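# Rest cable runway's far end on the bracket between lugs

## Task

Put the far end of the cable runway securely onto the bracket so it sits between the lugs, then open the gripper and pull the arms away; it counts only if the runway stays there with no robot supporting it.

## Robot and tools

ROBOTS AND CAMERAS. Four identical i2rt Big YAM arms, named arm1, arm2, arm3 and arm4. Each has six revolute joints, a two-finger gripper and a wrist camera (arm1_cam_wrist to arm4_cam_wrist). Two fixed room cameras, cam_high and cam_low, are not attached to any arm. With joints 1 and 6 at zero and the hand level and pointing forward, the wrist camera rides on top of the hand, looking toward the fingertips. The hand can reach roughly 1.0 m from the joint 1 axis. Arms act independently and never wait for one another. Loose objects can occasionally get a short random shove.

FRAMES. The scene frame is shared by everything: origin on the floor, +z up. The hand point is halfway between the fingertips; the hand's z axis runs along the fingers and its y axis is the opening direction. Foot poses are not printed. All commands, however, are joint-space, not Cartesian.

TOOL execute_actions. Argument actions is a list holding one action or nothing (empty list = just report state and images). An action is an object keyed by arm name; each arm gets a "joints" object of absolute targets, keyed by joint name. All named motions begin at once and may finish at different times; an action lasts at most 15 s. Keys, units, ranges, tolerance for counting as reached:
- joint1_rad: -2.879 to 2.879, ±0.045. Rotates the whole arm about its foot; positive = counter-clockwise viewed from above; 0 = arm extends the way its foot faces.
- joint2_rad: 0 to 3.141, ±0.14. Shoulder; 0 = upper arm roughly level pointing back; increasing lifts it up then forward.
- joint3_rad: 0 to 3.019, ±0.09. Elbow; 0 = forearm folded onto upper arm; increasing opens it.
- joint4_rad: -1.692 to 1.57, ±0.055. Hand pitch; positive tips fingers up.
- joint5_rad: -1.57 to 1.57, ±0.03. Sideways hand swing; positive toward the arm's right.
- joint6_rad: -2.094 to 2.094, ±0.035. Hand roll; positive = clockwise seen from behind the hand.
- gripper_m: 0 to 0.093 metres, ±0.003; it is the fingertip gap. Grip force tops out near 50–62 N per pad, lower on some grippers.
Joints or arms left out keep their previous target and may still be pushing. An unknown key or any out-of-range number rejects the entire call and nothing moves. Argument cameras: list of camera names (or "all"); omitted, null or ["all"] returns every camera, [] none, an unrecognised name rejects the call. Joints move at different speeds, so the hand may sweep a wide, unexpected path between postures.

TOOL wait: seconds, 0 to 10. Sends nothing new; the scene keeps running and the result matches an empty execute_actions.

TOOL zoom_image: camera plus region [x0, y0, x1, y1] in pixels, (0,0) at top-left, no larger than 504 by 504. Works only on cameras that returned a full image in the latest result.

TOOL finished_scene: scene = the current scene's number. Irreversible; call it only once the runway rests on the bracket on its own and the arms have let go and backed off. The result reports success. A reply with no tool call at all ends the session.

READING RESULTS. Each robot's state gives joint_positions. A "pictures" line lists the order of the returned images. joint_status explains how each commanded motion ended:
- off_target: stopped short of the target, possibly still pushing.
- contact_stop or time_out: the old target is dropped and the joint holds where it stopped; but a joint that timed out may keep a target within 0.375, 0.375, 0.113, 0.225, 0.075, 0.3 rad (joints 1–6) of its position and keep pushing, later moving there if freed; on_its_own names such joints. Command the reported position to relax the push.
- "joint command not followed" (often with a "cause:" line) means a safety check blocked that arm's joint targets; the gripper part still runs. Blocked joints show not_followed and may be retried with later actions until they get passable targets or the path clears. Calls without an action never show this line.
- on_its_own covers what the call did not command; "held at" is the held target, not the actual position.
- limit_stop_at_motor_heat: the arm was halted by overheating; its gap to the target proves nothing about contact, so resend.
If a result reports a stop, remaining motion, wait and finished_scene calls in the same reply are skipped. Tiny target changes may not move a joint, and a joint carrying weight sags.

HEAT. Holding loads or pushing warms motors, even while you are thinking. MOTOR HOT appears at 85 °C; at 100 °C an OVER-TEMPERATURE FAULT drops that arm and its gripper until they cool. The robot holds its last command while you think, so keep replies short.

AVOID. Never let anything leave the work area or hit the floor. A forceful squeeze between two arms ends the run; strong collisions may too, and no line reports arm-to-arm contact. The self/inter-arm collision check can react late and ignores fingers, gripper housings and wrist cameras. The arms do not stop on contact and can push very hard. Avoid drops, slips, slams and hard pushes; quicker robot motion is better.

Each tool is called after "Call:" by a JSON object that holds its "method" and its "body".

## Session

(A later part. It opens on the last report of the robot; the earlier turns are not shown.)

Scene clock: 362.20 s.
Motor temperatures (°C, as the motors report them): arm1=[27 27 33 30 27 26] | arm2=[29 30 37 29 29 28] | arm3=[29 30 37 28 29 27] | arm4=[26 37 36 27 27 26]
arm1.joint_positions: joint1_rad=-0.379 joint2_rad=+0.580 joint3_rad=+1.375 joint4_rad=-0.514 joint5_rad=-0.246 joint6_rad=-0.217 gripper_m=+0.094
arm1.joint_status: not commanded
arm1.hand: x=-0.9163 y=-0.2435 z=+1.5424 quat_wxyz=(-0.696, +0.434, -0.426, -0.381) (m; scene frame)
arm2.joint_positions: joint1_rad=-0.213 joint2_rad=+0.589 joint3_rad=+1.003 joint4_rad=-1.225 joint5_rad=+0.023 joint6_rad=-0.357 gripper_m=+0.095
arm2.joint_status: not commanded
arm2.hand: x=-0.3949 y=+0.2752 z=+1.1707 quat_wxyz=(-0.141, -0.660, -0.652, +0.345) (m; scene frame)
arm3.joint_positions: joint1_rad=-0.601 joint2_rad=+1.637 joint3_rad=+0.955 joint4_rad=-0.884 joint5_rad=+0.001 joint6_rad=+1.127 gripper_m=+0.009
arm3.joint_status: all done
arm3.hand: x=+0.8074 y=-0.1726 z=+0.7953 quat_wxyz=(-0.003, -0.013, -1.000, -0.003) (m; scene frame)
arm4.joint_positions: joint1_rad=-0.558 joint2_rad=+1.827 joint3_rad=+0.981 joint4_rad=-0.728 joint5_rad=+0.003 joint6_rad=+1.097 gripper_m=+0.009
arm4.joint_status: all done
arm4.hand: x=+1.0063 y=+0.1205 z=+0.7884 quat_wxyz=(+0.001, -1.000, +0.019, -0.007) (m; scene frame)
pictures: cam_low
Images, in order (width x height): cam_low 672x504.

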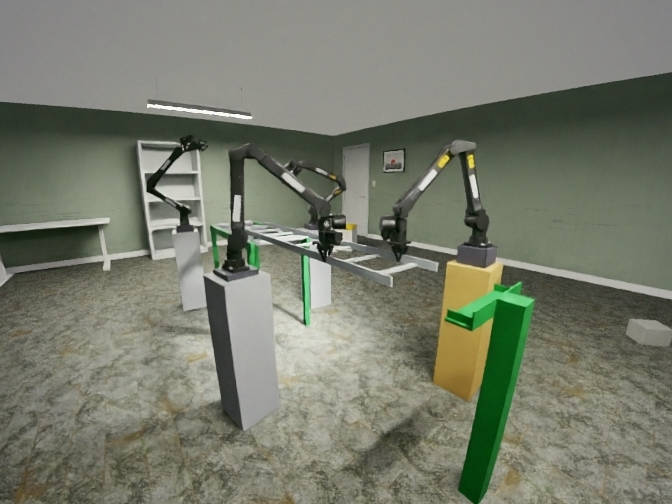

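Call:
{"method": "execute_actions", "body": {"actions": [{"arm3": {"joints": {"joint1_rad": -0.83, "joint2_rad": 1.672, "joint3_rad": 1.235, "joint4_rad": -0.98, "joint6_rad": 0.897}}, "arm4": {"joints": {"joint1_rad": -0.288, "joint2_rad": 1.611, "joint3_rad": 0.901, "joint4_rad": -0.707, "joint6_rad": 1.365}}}], "cameras": ["cam_high", "cam_low", "arm3_cam_wrist"]}}

Scene clock: 378.23 s.
Motor temperatures (°C, as the motors report them): arm1=[27 27 33 30 27 26] | arm2=[29 30 37 29 29 28] | arm3=[29 31 38 28 29 27] | arm4=[26 37 36 27 27 26]
arm1.joint_positions: joint1_rad=-0.379 joint2_rad=+0.580 joint3_rad=+1.375 joint4_rad=-0.514 joint5_rad=-0.246 joint6_rad=-0.217 gripper_m=+0.094
arm1.joint_status: not commanded
arm1.hand: x=-0.9163 y=-0.2435 z=+1.5424 quat_wxyz=(-0.696, +0.434, -0.426, -0.381) (m; scene frame)
arm2.joint_positions: joint1_rad=-0.213 joint2_rad=+0.589 joint3_rad=+1.003 joint4_rad=-1.225 joint5_rad=+0.023 joint6_rad=-0.357 gripper_m=+0.095
arm2.joint_status: not commanded
arm2.hand: x=-0.3949 y=+0.2752 z=+1.1707 quat_wxyz=(-0.141, -0.660, -0.652, +0.345) (m; scene frame)
arm3.joint_positions: joint1_rad=-0.825 joint2_rad=+1.749 joint3_rad=+1.164 joint4_rad=-0.978 joint5_rad=+0.003 joint6_rad=+0.902 gripper_m=+0.009
arm3.joint_status: all done
arm3.hand: x=+0.9256 y=-0.1746 z=+0.8128 quat_wxyz=(-0.005, -0.013, -1.000, -0.004) (m; scene frame)
arm4.joint_positions: joint1_rad=-0.293 joint2_rad=+1.704 joint3_rad=+0.855 joint4_rad=-0.704 joint5_rad=+0.002 joint6_rad=+1.361 gripper_m=+0.009
arm4.joint_status: all done
arm4.hand: x=+1.1228 y=+0.1161 z=+0.8067 quat_wxyz=(-0.009, -1.000, +0.019, -0.004) (m; scene frame)
pictures: arm3_cam_wrist, cam_high, cam_low
Images, in order (width x height): arm3_cam_wrist 616x616, cam_high 672x504, cam_low 672x504.

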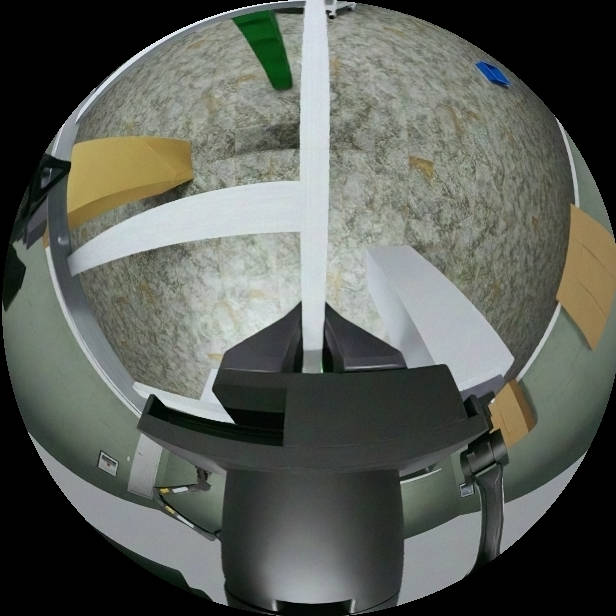

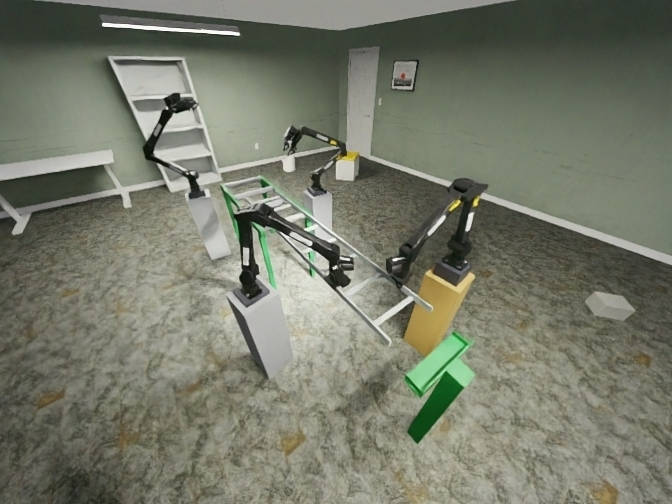

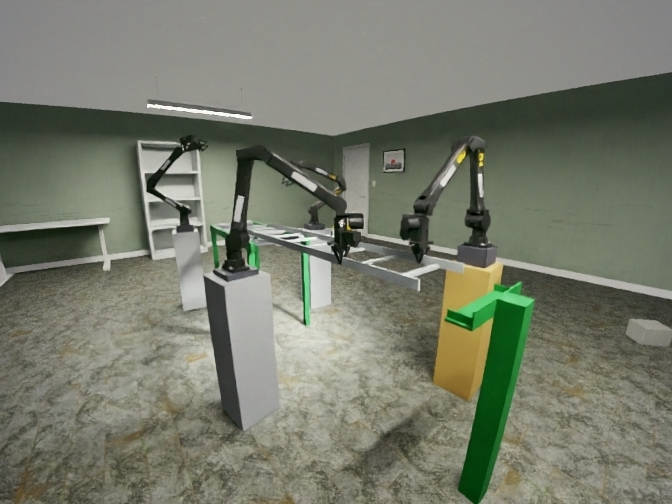

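Call:
{"method": "zoom_image", "body": {"camera": "cam_high", "region": [320, 250, 500, 410]}}

Call:
{"method": "zoom_image", "body": {"camera": "cam_low", "region": [330, 230, 550, 350]}}

Region (320, 250, 500, 410) of cam_high's 672x504 image, scaled by 2.800, with more detail than that image has.

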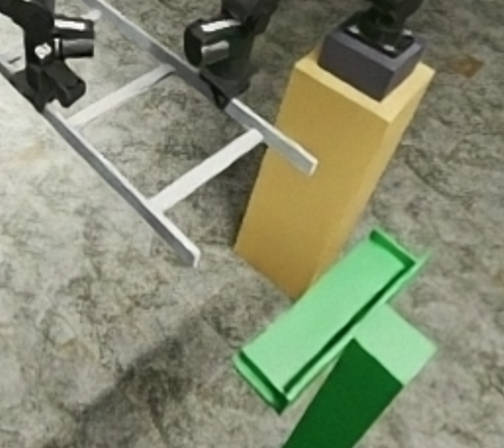

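Region (330, 230, 550, 350) of cam_low's 672x504 image, scaled by 2.291, with more detail than that image has; it fills the top 275 rows of this view, and the rest is white.

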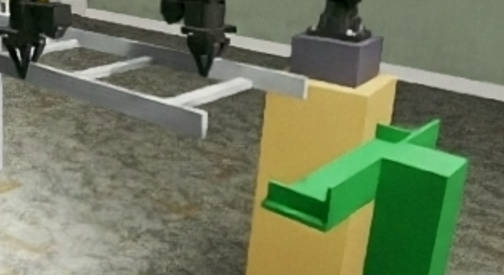

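Call:
{"method": "execute_actions", "body": {"actions": [{"arm3": {"joints": {"joint1_rad": -0.987, "joint2_rad": 1.835, "joint3_rad": 1.531, "joint4_rad": -1.108, "joint6_rad": 0.74}}, "arm4": {"joints": {"joint1_rad": 0.006, "joint2_rad": 1.568, "joint3_rad": 0.888, "joint4_rad": -0.755, "joint6_rad": 1.657}}}], "cameras": ["cam_high", "cam_low", "arm4_cam_wrist"]}}

Call:
{"method": "zoom_image", "body": {"camera": "cam_high", "region": [370, 280, 510, 410]}}

Call:
{"method": "zoom_image", "body": {"camera": "cam_low", "region": [400, 240, 550, 350]}}

Scene clock: 402.90 s.
Motor temperatures (°C, as the motors report them): arm1=[27 27 33 30 27 26] | arm2=[29 30 37 29 29 28] | arm3=[29 32 40 28 29 27] | arm4=[26 37 37 27 27 26]
arm1.joint_positions: joint1_rad=-0.379 joint2_rad=+0.580 joint3_rad=+1.375 joint4_rad=-0.514 joint5_rad=-0.246 joint6_rad=-0.217 gripper_m=+0.094
arm1.joint_status: not commanded
arm1.hand: x=-0.9163 y=-0.2435 z=+1.5424 quat_wxyz=(-0.696, +0.434, -0.426, -0.381) (m; scene frame)
arm2.joint_positions: joint1_rad=-0.213 joint2_rad=+0.589 joint3_rad=+1.003 joint4_rad=-1.225 joint5_rad=+0.023 joint6_rad=-0.357 gripper_m=+0.095
arm2.joint_status: not commanded
arm2.hand: x=-0.3949 y=+0.2752 z=+1.1707 quat_wxyz=(-0.141, -0.660, -0.652, +0.345) (m; scene frame)
arm3.joint_positions: joint1_rad=-0.985 joint2_rad=+1.926 joint3_rad=+1.459 joint4_rad=-1.100 joint5_rad=+0.001 joint6_rad=+0.740 gripper_m=+0.009
arm3.joint_status: all done
arm3.hand: x=+1.0422 y=-0.1732 z=+0.8227 quat_wxyz=(-0.003, -0.012, -1.000, -0.002) (m; scene frame)
arm4.joint_positions: joint1_rad=+0.002 joint2_rad=+1.669 joint3_rad=+0.836 joint4_rad=-0.741 joint5_rad=+0.000 joint6_rad=+1.653 gripper_m=+0.009
arm4.joint_status: all done
arm4.hand: x=+1.2384 y=+0.1177 z=+0.8164 quat_wxyz=(+0.001, -1.000, +0.017, -0.007) (m; scene frame)
pictures: arm4_cam_wrist, cam_high, cam_low
Images, in order (width x height): arm4_cam_wrist 616x616, cam_high 672x504, cam_low 672x504.

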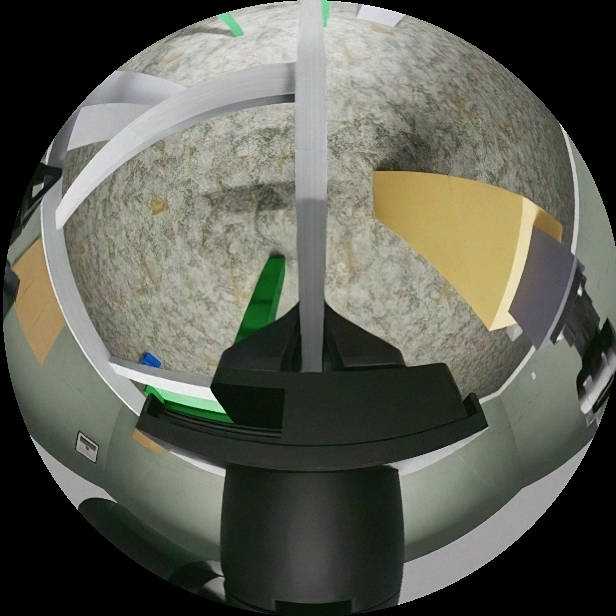

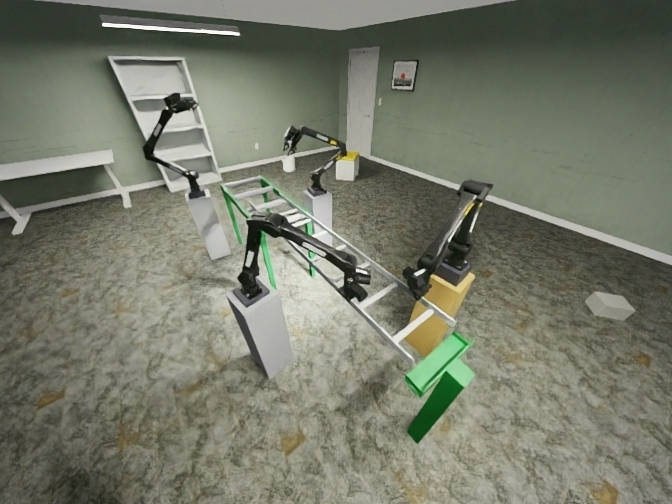

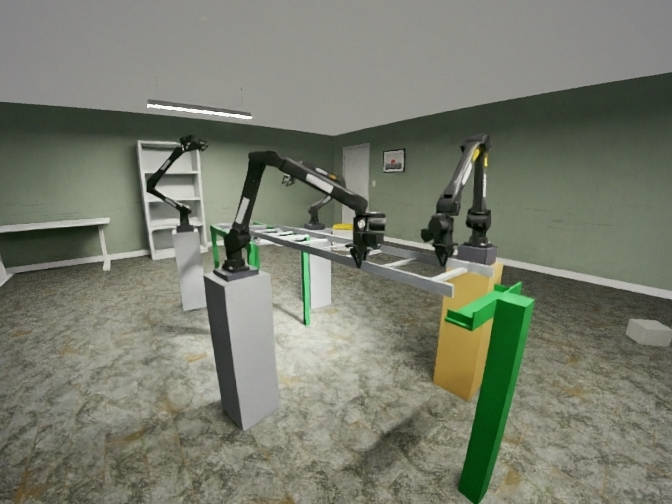

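Region (370, 280, 510, 410) of cam_high's 672x504 image, scaled by 3.600, with more detail than that image has; it fills the top 468 rows of this view, and the rest is white.

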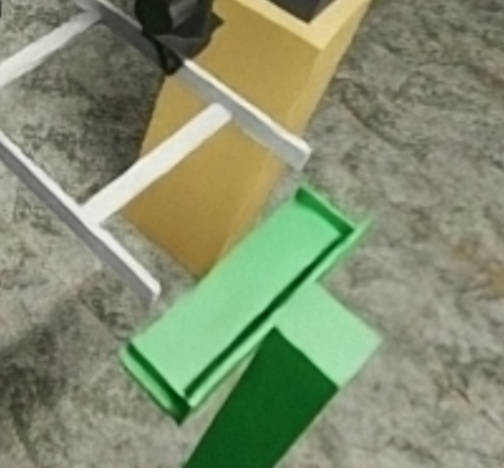

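Region (400, 240, 550, 350) of cam_low's 672x504 image, scaled by 3.360, with more detail than that image has; it fills the top 370 rows of this view, and the rest is white.

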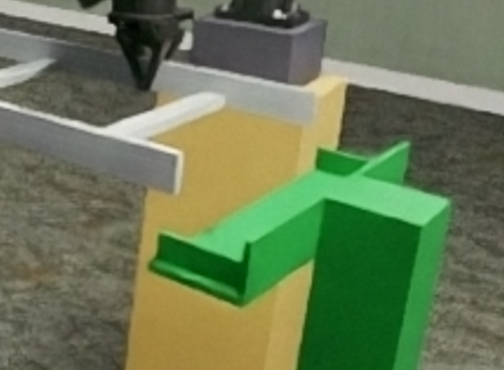

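Call:
{"method": "execute_actions", "body": {"actions": [{"arm3": {"joints": {"joint1_rad": -1.087, "joint2_rad": 1.941, "joint3_rad": 1.685, "joint4_rad": -1.15, "joint6_rad": 0.655}}, "arm4": {"joints": {"joint1_rad": 0.177, "joint2_rad": 1.673, "joint3_rad": 0.987, "joint4_rad": -0.728, "joint6_rad": 1.84}}}], "cameras": ["cam_high", "cam_low"]}}

Call:
{"method": "zoom_image", "body": {"camera": "cam_high", "region": [370, 280, 510, 410]}}

Call:
{"method": "zoom_image", "body": {"camera": "cam_low", "region": [400, 240, 550, 350]}}

Scene clock: 456.07 s.
Motor temperatures (°C, as the motors report them): arm1=[27 27 34 30 27 26] | arm2=[29 30 38 29 29 28] | arm3=[29 35 42 28 29 27] | arm4=[26 37 38 27 27 26]
arm1.joint_positions: joint1_rad=-0.379 joint2_rad=+0.580 joint3_rad=+1.375 joint4_rad=-0.514 joint5_rad=-0.246 joint6_rad=-0.217 gripper_m=+0.094
arm1.joint_status: not commanded
arm1.hand: x=-0.9163 y=-0.2435 z=+1.5424 quat_wxyz=(-0.696, +0.434, -0.426, -0.381) (m; scene frame)
arm2.joint_positions: joint1_rad=-0.213 joint2_rad=+0.589 joint3_rad=+1.003 joint4_rad=-1.225 joint5_rad=+0.023 joint6_rad=-0.357 gripper_m=+0.095
arm2.joint_status: not commanded
arm2.hand: x=-0.3949 y=+0.2752 z=+1.1707 quat_wxyz=(-0.141, -0.660, -0.652, +0.345) (m; scene frame)
arm3.joint_positions: joint1_rad=-1.088 joint2_rad=+2.034 joint3_rad=+1.609 joint4_rad=-1.142 joint5_rad=-0.003 joint6_rad=+0.653 gripper_m=+0.009
arm3.joint_status: all done
arm3.hand: x=+1.1111 y=-0.1940 z=+0.8145 quat_wxyz=(-0.002, -0.020, -1.000, -0.003) (m; scene frame)
arm4.joint_positions: joint1_rad=+0.177 joint2_rad=+1.743 joint3_rad=+0.913 joint4_rad=-0.721 joint5_rad=+0.003 joint6_rad=+1.840 gripper_m=+0.009
arm4.joint_status: all done
arm4.hand: x=+1.3116 y=+0.0935 z=+0.8098 quat_wxyz=(-0.011, -1.000, +0.023, -0.008) (m; scene frame)
pictures: cam_high, cam_low
Images, in order (width x height): cam_high 672x504, cam_low 672x504.

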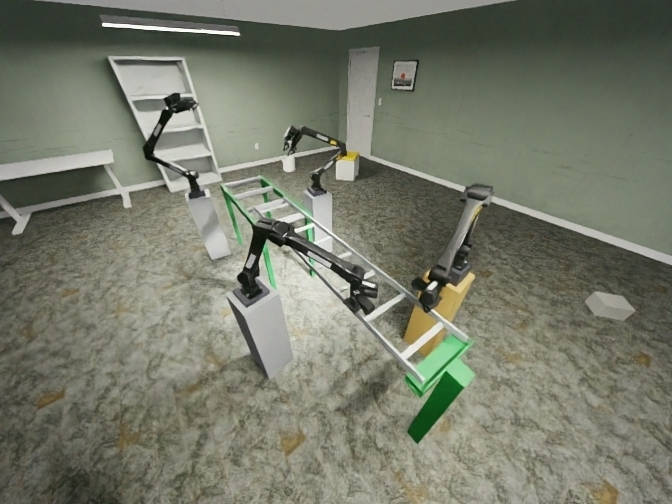

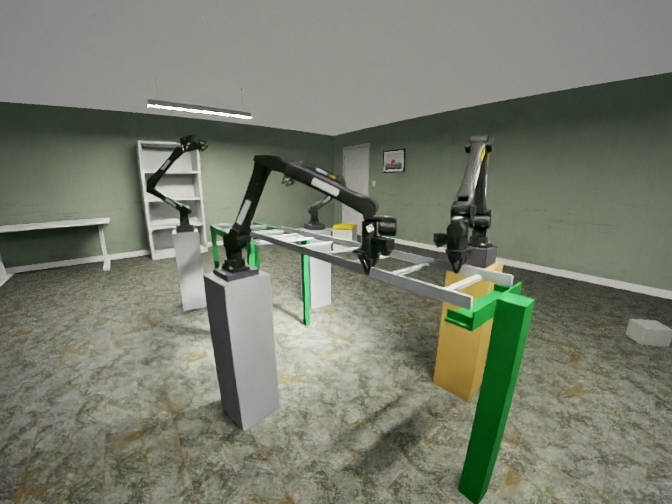

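Region (370, 280, 510, 410) of cam_high's 672x504 image, scaled by 3.600, with more detail than that image has; it fills the top 468 rows of this view, and the rest is white.

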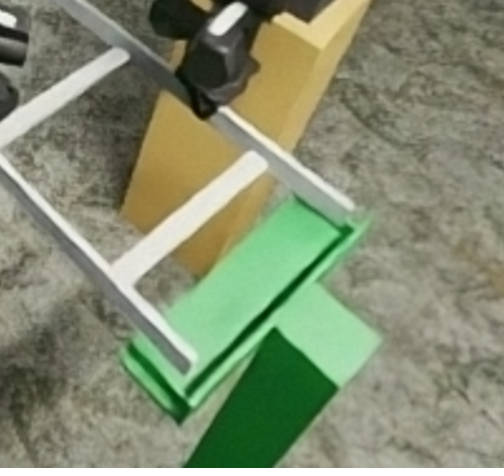

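Region (400, 240, 550, 350) of cam_low's 672x504 image, scaled by 3.360, with more detail than that image has; it fills the top 370 rows of this view, and the rest is white.

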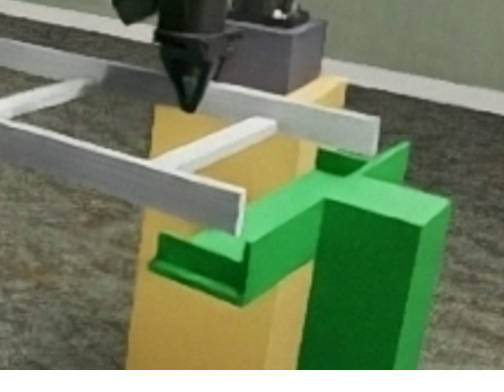

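Call:
{"method": "execute_actions", "body": {"actions": [{"arm3": {"joints": {"joint2_rad": 2.01, "joint3_rad": 1.62, "joint4_rad": -1.085}}, "arm4": {"joints": {"joint2_rad": 1.764, "joint3_rad": 0.935, "joint4_rad": -0.66}}}], "cameras": ["cam_high", "cam_low"]}}

Call:
{"method": "zoom_image", "body": {"camera": "cam_high", "region": [370, 280, 510, 410]}}

Call:
{"method": "zoom_image", "body": {"camera": "cam_low", "region": [400, 240, 550, 350]}}

Scene clock: 475.87 s.
Motor temperatures (°C, as the motors report them): arm1=[27 27 34 30 27 26] | arm2=[29 30 38 29 29 28] | arm3=[29 36 43 28 29 27] | arm4=[26 37 39 27 27 26]
arm1.joint_positions: joint1_rad=-0.379 joint2_rad=+0.580 joint3_rad=+1.375 joint4_rad=-0.514 joint5_rad=-0.246 joint6_rad=-0.217 gripper_m=+0.094
arm1.joint_status: not commanded
arm1.hand: x=-0.9163 y=-0.2435 z=+1.5424 quat_wxyz=(-0.696, +0.434, -0.426, -0.381) (m; scene frame)
arm2.joint_positions: joint1_rad=-0.213 joint2_rad=+0.589 joint3_rad=+1.003 joint4_rad=-1.225 joint5_rad=+0.023 joint6_rad=-0.357 gripper_m=+0.095
arm2.joint_status: not commanded
arm2.hand: x=-0.3949 y=+0.2752 z=+1.1707 quat_wxyz=(-0.141, -0.660, -0.652, +0.345) (m; scene frame)
arm3.joint_positions: joint1_rad=-1.085 joint2_rad=+2.070 joint3_rad=+1.586 joint4_rad=-1.094 joint5_rad=-0.010 joint6_rad=+0.654 gripper_m=+0.009
arm3.joint_status: all done
arm3.hand: x=+1.1077 y=-0.1927 z=+0.7852 quat_wxyz=(+0.005, -0.018, -1.000, -0.002) (m; scene frame)
arm4.joint_positions: joint1_rad=+0.174 joint2_rad=+1.828 joint3_rad=+0.907 joint4_rad=-0.660 joint5_rad=+0.016 joint6_rad=+1.837 gripper_m=+0.009
arm4.joint_status: all done
arm4.hand: x=+1.3079 y=+0.0966 z=+0.7747 quat_wxyz=(+0.002, -1.000, +0.023, +0.002) (m; scene frame)
pictures: cam_high, cam_low
Images, in order (width x height): cam_high 672x504, cam_low 672x504.

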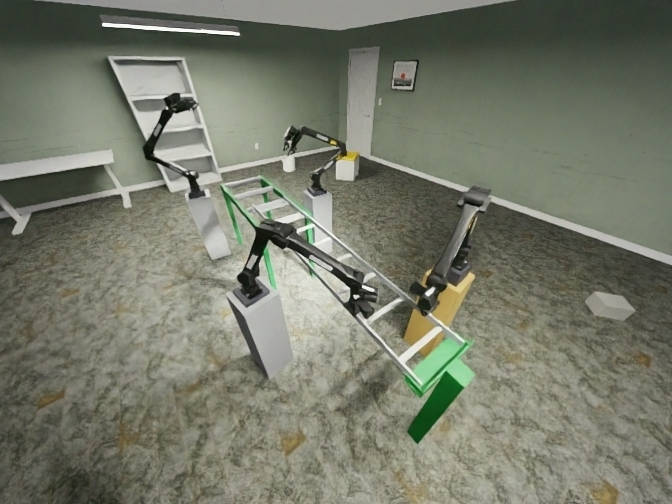

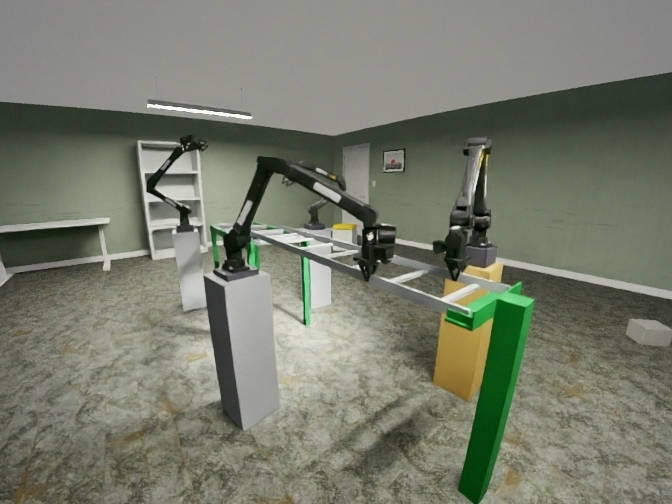

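Region (370, 280, 510, 410) of cam_high's 672x504 image, scaled by 3.600, with more detail than that image has; it fills the top 468 rows of this view, and the rest is white.

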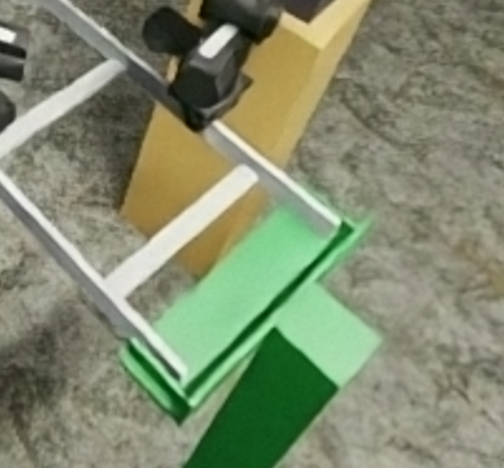

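Region (400, 240, 550, 350) of cam_low's 672x504 image, scaled by 3.360, with more detail than that image has; it fills the top 370 rows of this view, and the rest is white.

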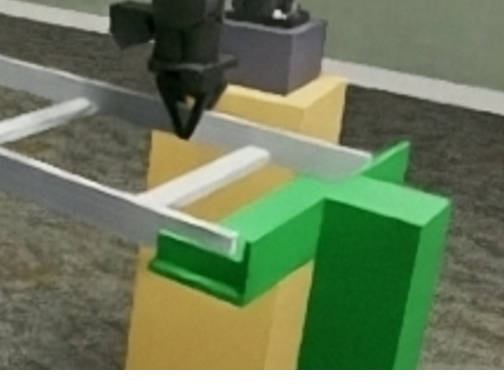

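Call:
{"method": "execute_actions", "body": {"actions": [{"arm3": {"joints": {"joint1_rad": -1.097, "joint2_rad": 2.072, "joint3_rad": 1.615}}, "arm4": {"joints": {"joint1_rad": 0.197, "joint2_rad": 1.822, "joint3_rad": 0.918, "joint6_rad": 1.85}}}], "cameras": ["cam_high", "cam_low"]}}

Call:
{"method": "zoom_image", "body": {"camera": "cam_high", "region": [370, 280, 510, 410]}}

Scene clock: 483.40 s.
Motor temperatures (°C, as the motors report them): arm1=[27 27 34 30 27 26] | arm2=[29 30 38 29 29 28] | arm3=[29 36 42 28 29 27] | arm4=[26 37 38 27 27 26]
arm1.joint_positions: joint1_rad=-0.379 joint2_rad=+0.580 joint3_rad=+1.375 joint4_rad=-0.514 joint5_rad=-0.246 joint6_rad=-0.217 gripper_m=+0.094
arm1.joint_status: not commanded
arm1.hand: x=-0.9163 y=-0.2435 z=+1.5424 quat_wxyz=(-0.696, +0.434, -0.426, -0.381) (m; scene frame)
arm2.joint_positions: joint1_rad=-0.213 joint2_rad=+0.589 joint3_rad=+1.003 joint4_rad=-1.225 joint5_rad=+0.023 joint6_rad=-0.357 gripper_m=+0.095
arm2.joint_status: not commanded
arm2.hand: x=-0.3949 y=+0.2752 z=+1.1707 quat_wxyz=(-0.141, -0.660, -0.652, +0.345) (m; scene frame)
arm3.joint_positions: joint1_rad=-1.085 joint2_rad=+2.073 joint3_rad=+1.585 joint4_rad=-1.094 joint5_rad=-0.010 joint6_rad=+0.654 gripper_m=+0.009
arm3.joint_status: all done
arm3.hand: x=+1.1074 y=-0.1929 z=+0.7838 quat_wxyz=(+0.006, -0.018, -1.000, -0.002) (m; scene frame)
arm4.joint_positions: joint1_rad=+0.176 joint2_rad=+1.829 joint3_rad=+0.905 joint4_rad=-0.658 joint5_rad=+0.018 joint6_rad=+1.837 gripper_m=+0.009
arm4.joint_status: all done
arm4.hand: x=+1.3080 y=+0.0976 z=+0.7737 quat_wxyz=(+0.003, -1.000, +0.022, +0.003) (m; scene frame)
pictures: cam_high, cam_low
Images, in order (width x height): cam_high 672x504, cam_low 672x504.

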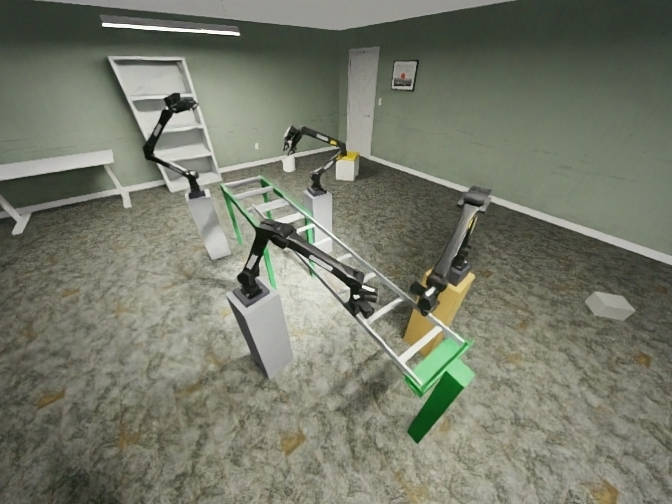

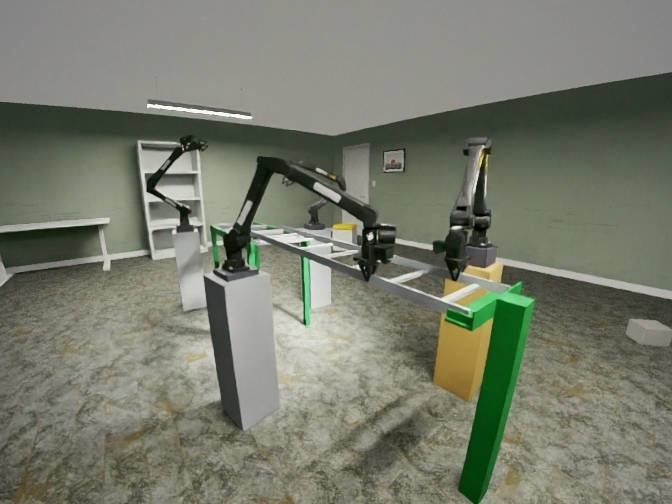

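Region (370, 280, 510, 410) of cam_high's 672x504 image, scaled by 3.600, with more detail than that image has; it fills the top 468 rows of this view, and the rest is white.

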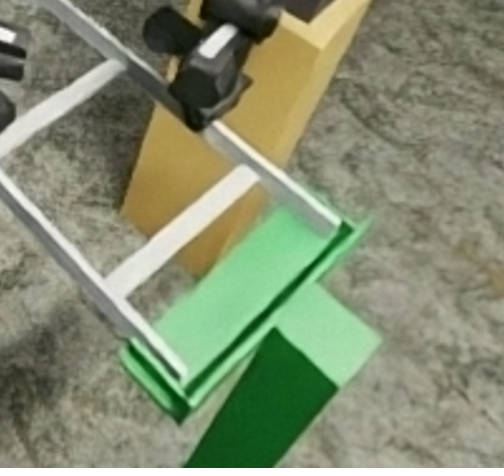

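Call:
{"method": "execute_actions", "body": {"actions": [{"arm3": {"joints": {"gripper_m": 0.07}}, "arm4": {"joints": {"gripper_m": 0.07}}}], "cameras": []}}

Call:
{"method": "execute_actions", "body": {"actions": [{"arm3": {"joints": {"joint2_rad": 1.6}}, "arm4": {"joints": {"joint2_rad": 1.5, "joint4_rad": -0.9}}}], "cameras": ["cam_high", "cam_low"]}}

Scene clock: 487.67 s.
Motor temperatures (°C, as the motors report them): arm1=[27 27 34 30 27 26] | arm2=[29 30 38 29 29 28] | arm3=[29 35 41 28 29 27] | arm4=[26 37 37 27 27 26]
arm1.joint_positions: joint1_rad=-0.379 joint2_rad=+0.580 joint3_rad=+1.375 joint4_rad=-0.514 joint5_rad=-0.246 joint6_rad=-0.217 gripper_m=+0.094
arm1.joint_status: not commanded
arm1.hand: x=-0.9163 y=-0.2435 z=+1.5424 quat_wxyz=(-0.696, +0.434, -0.426, -0.381) (m; scene frame)
arm2.joint_positions: joint1_rad=-0.213 joint2_rad=+0.589 joint3_rad=+1.003 joint4_rad=-1.225 joint5_rad=+0.023 joint6_rad=-0.357 gripper_m=+0.095
arm2.joint_status: not commanded
arm2.hand: x=-0.3949 y=+0.2752 z=+1.1707 quat_wxyz=(-0.141, -0.660, -0.652, +0.345) (m; scene frame)
arm3.joint_positions: joint1_rad=-1.091 joint2_rad=+2.073 joint3_rad=+1.585 joint4_rad=-1.094 joint5_rad=-0.004 joint6_rad=+0.654 gripper_m=+0.070
arm3.joint_status: all done
arm3.hand: x=+1.1101 y=-0.1967 z=+0.7838 quat_wxyz=(+0.004, -0.022, -1.000, +0.001) (m; scene frame)
arm4.joint_positions: joint1_rad=+0.194 joint2_rad=+1.829 joint3_rad=+0.905 joint4_rad=-0.658 joint5_rad=+0.002 joint6_rad=+1.841 gripper_m=+0.070
arm4.joint_status: all done
arm4.hand: x=+1.3180 y=+0.0999 z=+0.7740 quat_wxyz=(+0.004, -1.000, +0.015, -0.005) (m; scene frame)
pictures: none
No camera images: the call's "cameras" was empty. Leave "cameras" out to get every camera's image.

Scene clock: 489.23 s.
Motor temperatures (°C, as the motors report them): arm1=[27 27 34 30 27 26] | arm2=[29 30 38 29 29 28] | arm3=[29 35 41 28 29 27] | arm4=[26 37 37 27 27 26]
arm1.joint_positions: joint1_rad=-0.379 joint2_rad=+0.580 joint3_rad=+1.375 joint4_rad=-0.514 joint5_rad=-0.246 joint6_rad=-0.217 gripper_m=+0.094
arm1.joint_status: not commanded
arm1.hand: x=-0.9163 y=-0.2435 z=+1.5424 quat_wxyz=(-0.696, +0.434, -0.426, -0.381) (m; scene frame)
arm2.joint_positions: joint1_rad=-0.213 joint2_rad=+0.589 joint3_rad=+1.003 joint4_rad=-1.225 joint5_rad=+0.023 joint6_rad=-0.357 gripper_m=+0.095
arm2.joint_status: not commanded
arm2.hand: x=-0.3949 y=+0.2752 z=+1.1707 quat_wxyz=(-0.141, -0.660, -0.652, +0.345) (m; scene frame)
arm3.joint_positions: joint1_rad=-1.091 joint2_rad=+1.592 joint3_rad=+1.604 joint4_rad=-1.094 joint5_rad=-0.003 joint6_rad=+0.654 gripper_m=+0.070
arm3.joint_status: all done
arm3.hand: x=+1.1067 y=-0.1992 z=+1.0740 quat_wxyz=(-0.196, -0.020, -0.970, -0.145) (m; scene frame)
arm4.joint_positions: joint1_rad=+0.194 joint2_rad=+1.488 joint3_rad=+0.905 joint4_rad=-0.884 joint5_rad=+0.002 joint6_rad=+1.841 gripper_m=+0.070
arm4.joint_status: all done
arm4.hand: x=+1.3139 y=+0.1090 z=+0.9040 quat_wxyz=(-0.051, -0.998, +0.016, -0.020) (m; scene frame)
pictures: cam_high, cam_low
Images, in order (width x height): cam_high 672x504, cam_low 672x504.

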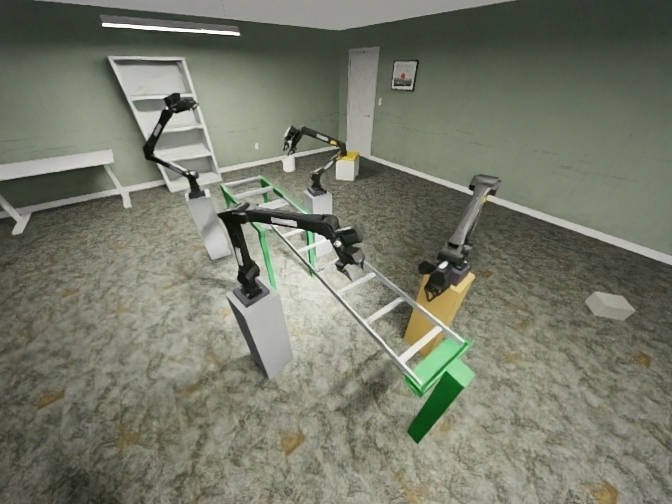

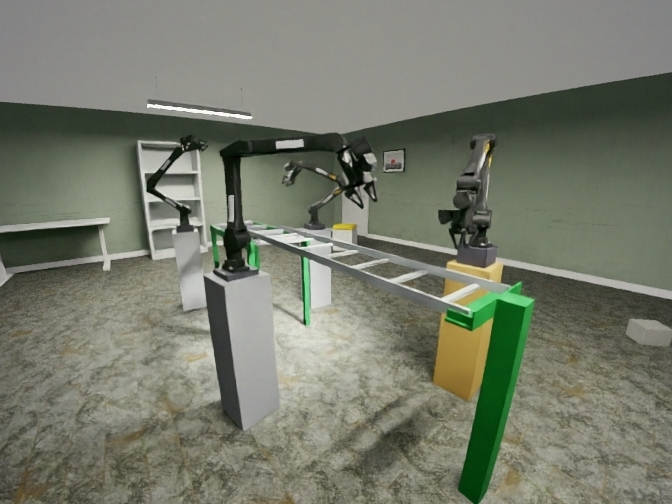

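Call:
{"method": "execute_actions", "body": {"actions": [{"arm3": {"joints": {"joint2_rad": 1.1}}, "arm4": {"joints": {"joint2_rad": 0.95, "joint3_rad": 1.2, "joint4_rad": -1.2}}}], "cameras": ["cam_high", "arm4_cam_wrist"]}}

Call:
{"method": "zoom_image", "body": {"camera": "cam_high", "region": [370, 280, 510, 410]}}

Scene clock: 493.90 s.
Motor temperatures (°C, as the motors report them): arm1=[27 27 34 30 27 26] | arm2=[29 30 38 29 29 28] | arm3=[29 34 41 28 29 27] | arm4=[26 36 38 27 27 26]
arm1.joint_positions: joint1_rad=-0.379 joint2_rad=+0.580 joint3_rad=+1.375 joint4_rad=-0.514 joint5_rad=-0.246 joint6_rad=-0.217 gripper_m=+0.094
arm1.joint_status: not commanded
arm1.hand: x=-0.9163 y=-0.2435 z=+1.5424 quat_wxyz=(-0.696, +0.434, -0.426, -0.381) (m; scene frame)
arm2.joint_positions: joint1_rad=-0.213 joint2_rad=+0.589 joint3_rad=+1.003 joint4_rad=-1.225 joint5_rad=+0.023 joint6_rad=-0.357 gripper_m=+0.095
arm2.joint_status: not commanded
arm2.hand: x=-0.3949 y=+0.2752 z=+1.1707 quat_wxyz=(-0.141, -0.660, -0.652, +0.345) (m; scene frame)
arm3.joint_positions: joint1_rad=-1.091 joint2_rad=+1.104 joint3_rad=+1.606 joint4_rad=-1.094 joint5_rad=-0.003 joint6_rad=+0.654 gripper_m=+0.070
arm3.joint_status: all done
arm3.hand: x=+0.9881 y=-0.2823 z=+1.3239 quat_wxyz=(-0.379, -0.018, -0.882, -0.280) (m; scene frame)
arm4.joint_positions: joint1_rad=+0.194 joint2_rad=+0.940 joint3_rad=+1.186 joint4_rad=-1.183 joint5_rad=+0.001 joint6_rad=+1.842 gripper_m=+0.070
arm4.joint_status: all done
arm4.hand: x=+1.3016 y=+0.1417 z=+1.2163 quat_wxyz=(-0.302, -0.949, +0.017, -0.085) (m; scene frame)
pictures: arm4_cam_wrist, cam_high
Images, in order (width x height): arm4_cam_wrist 616x616, cam_high 672x504.

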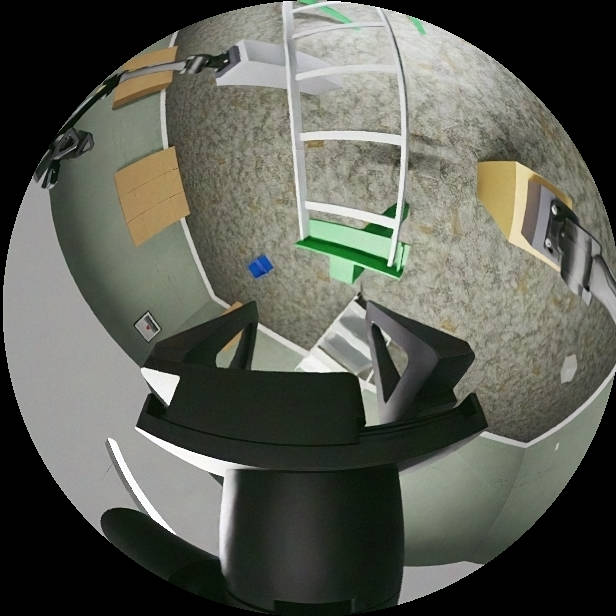

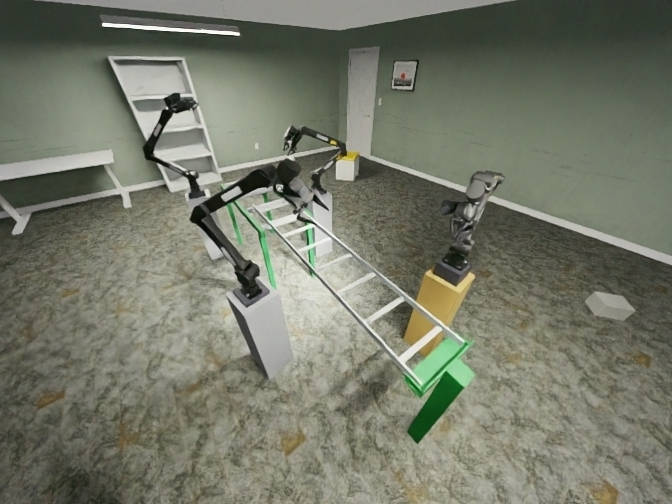

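Region (370, 280, 510, 410) of cam_high's 672x504 image, scaled by 3.600, with more detail than that image has; it fills the top 468 rows of this view, and the rest is white.

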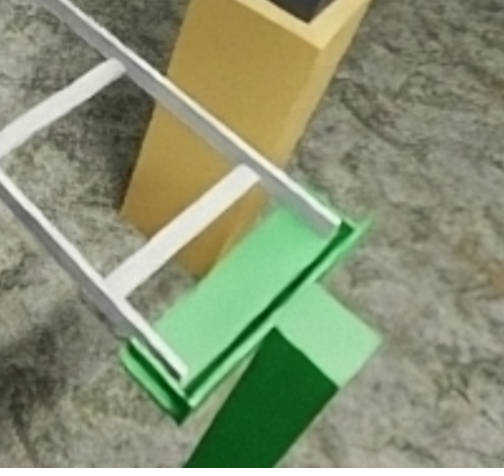

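Call:
{"method": "finished_scene", "body": {"scene": 1}}

The scene is finished: the task was done.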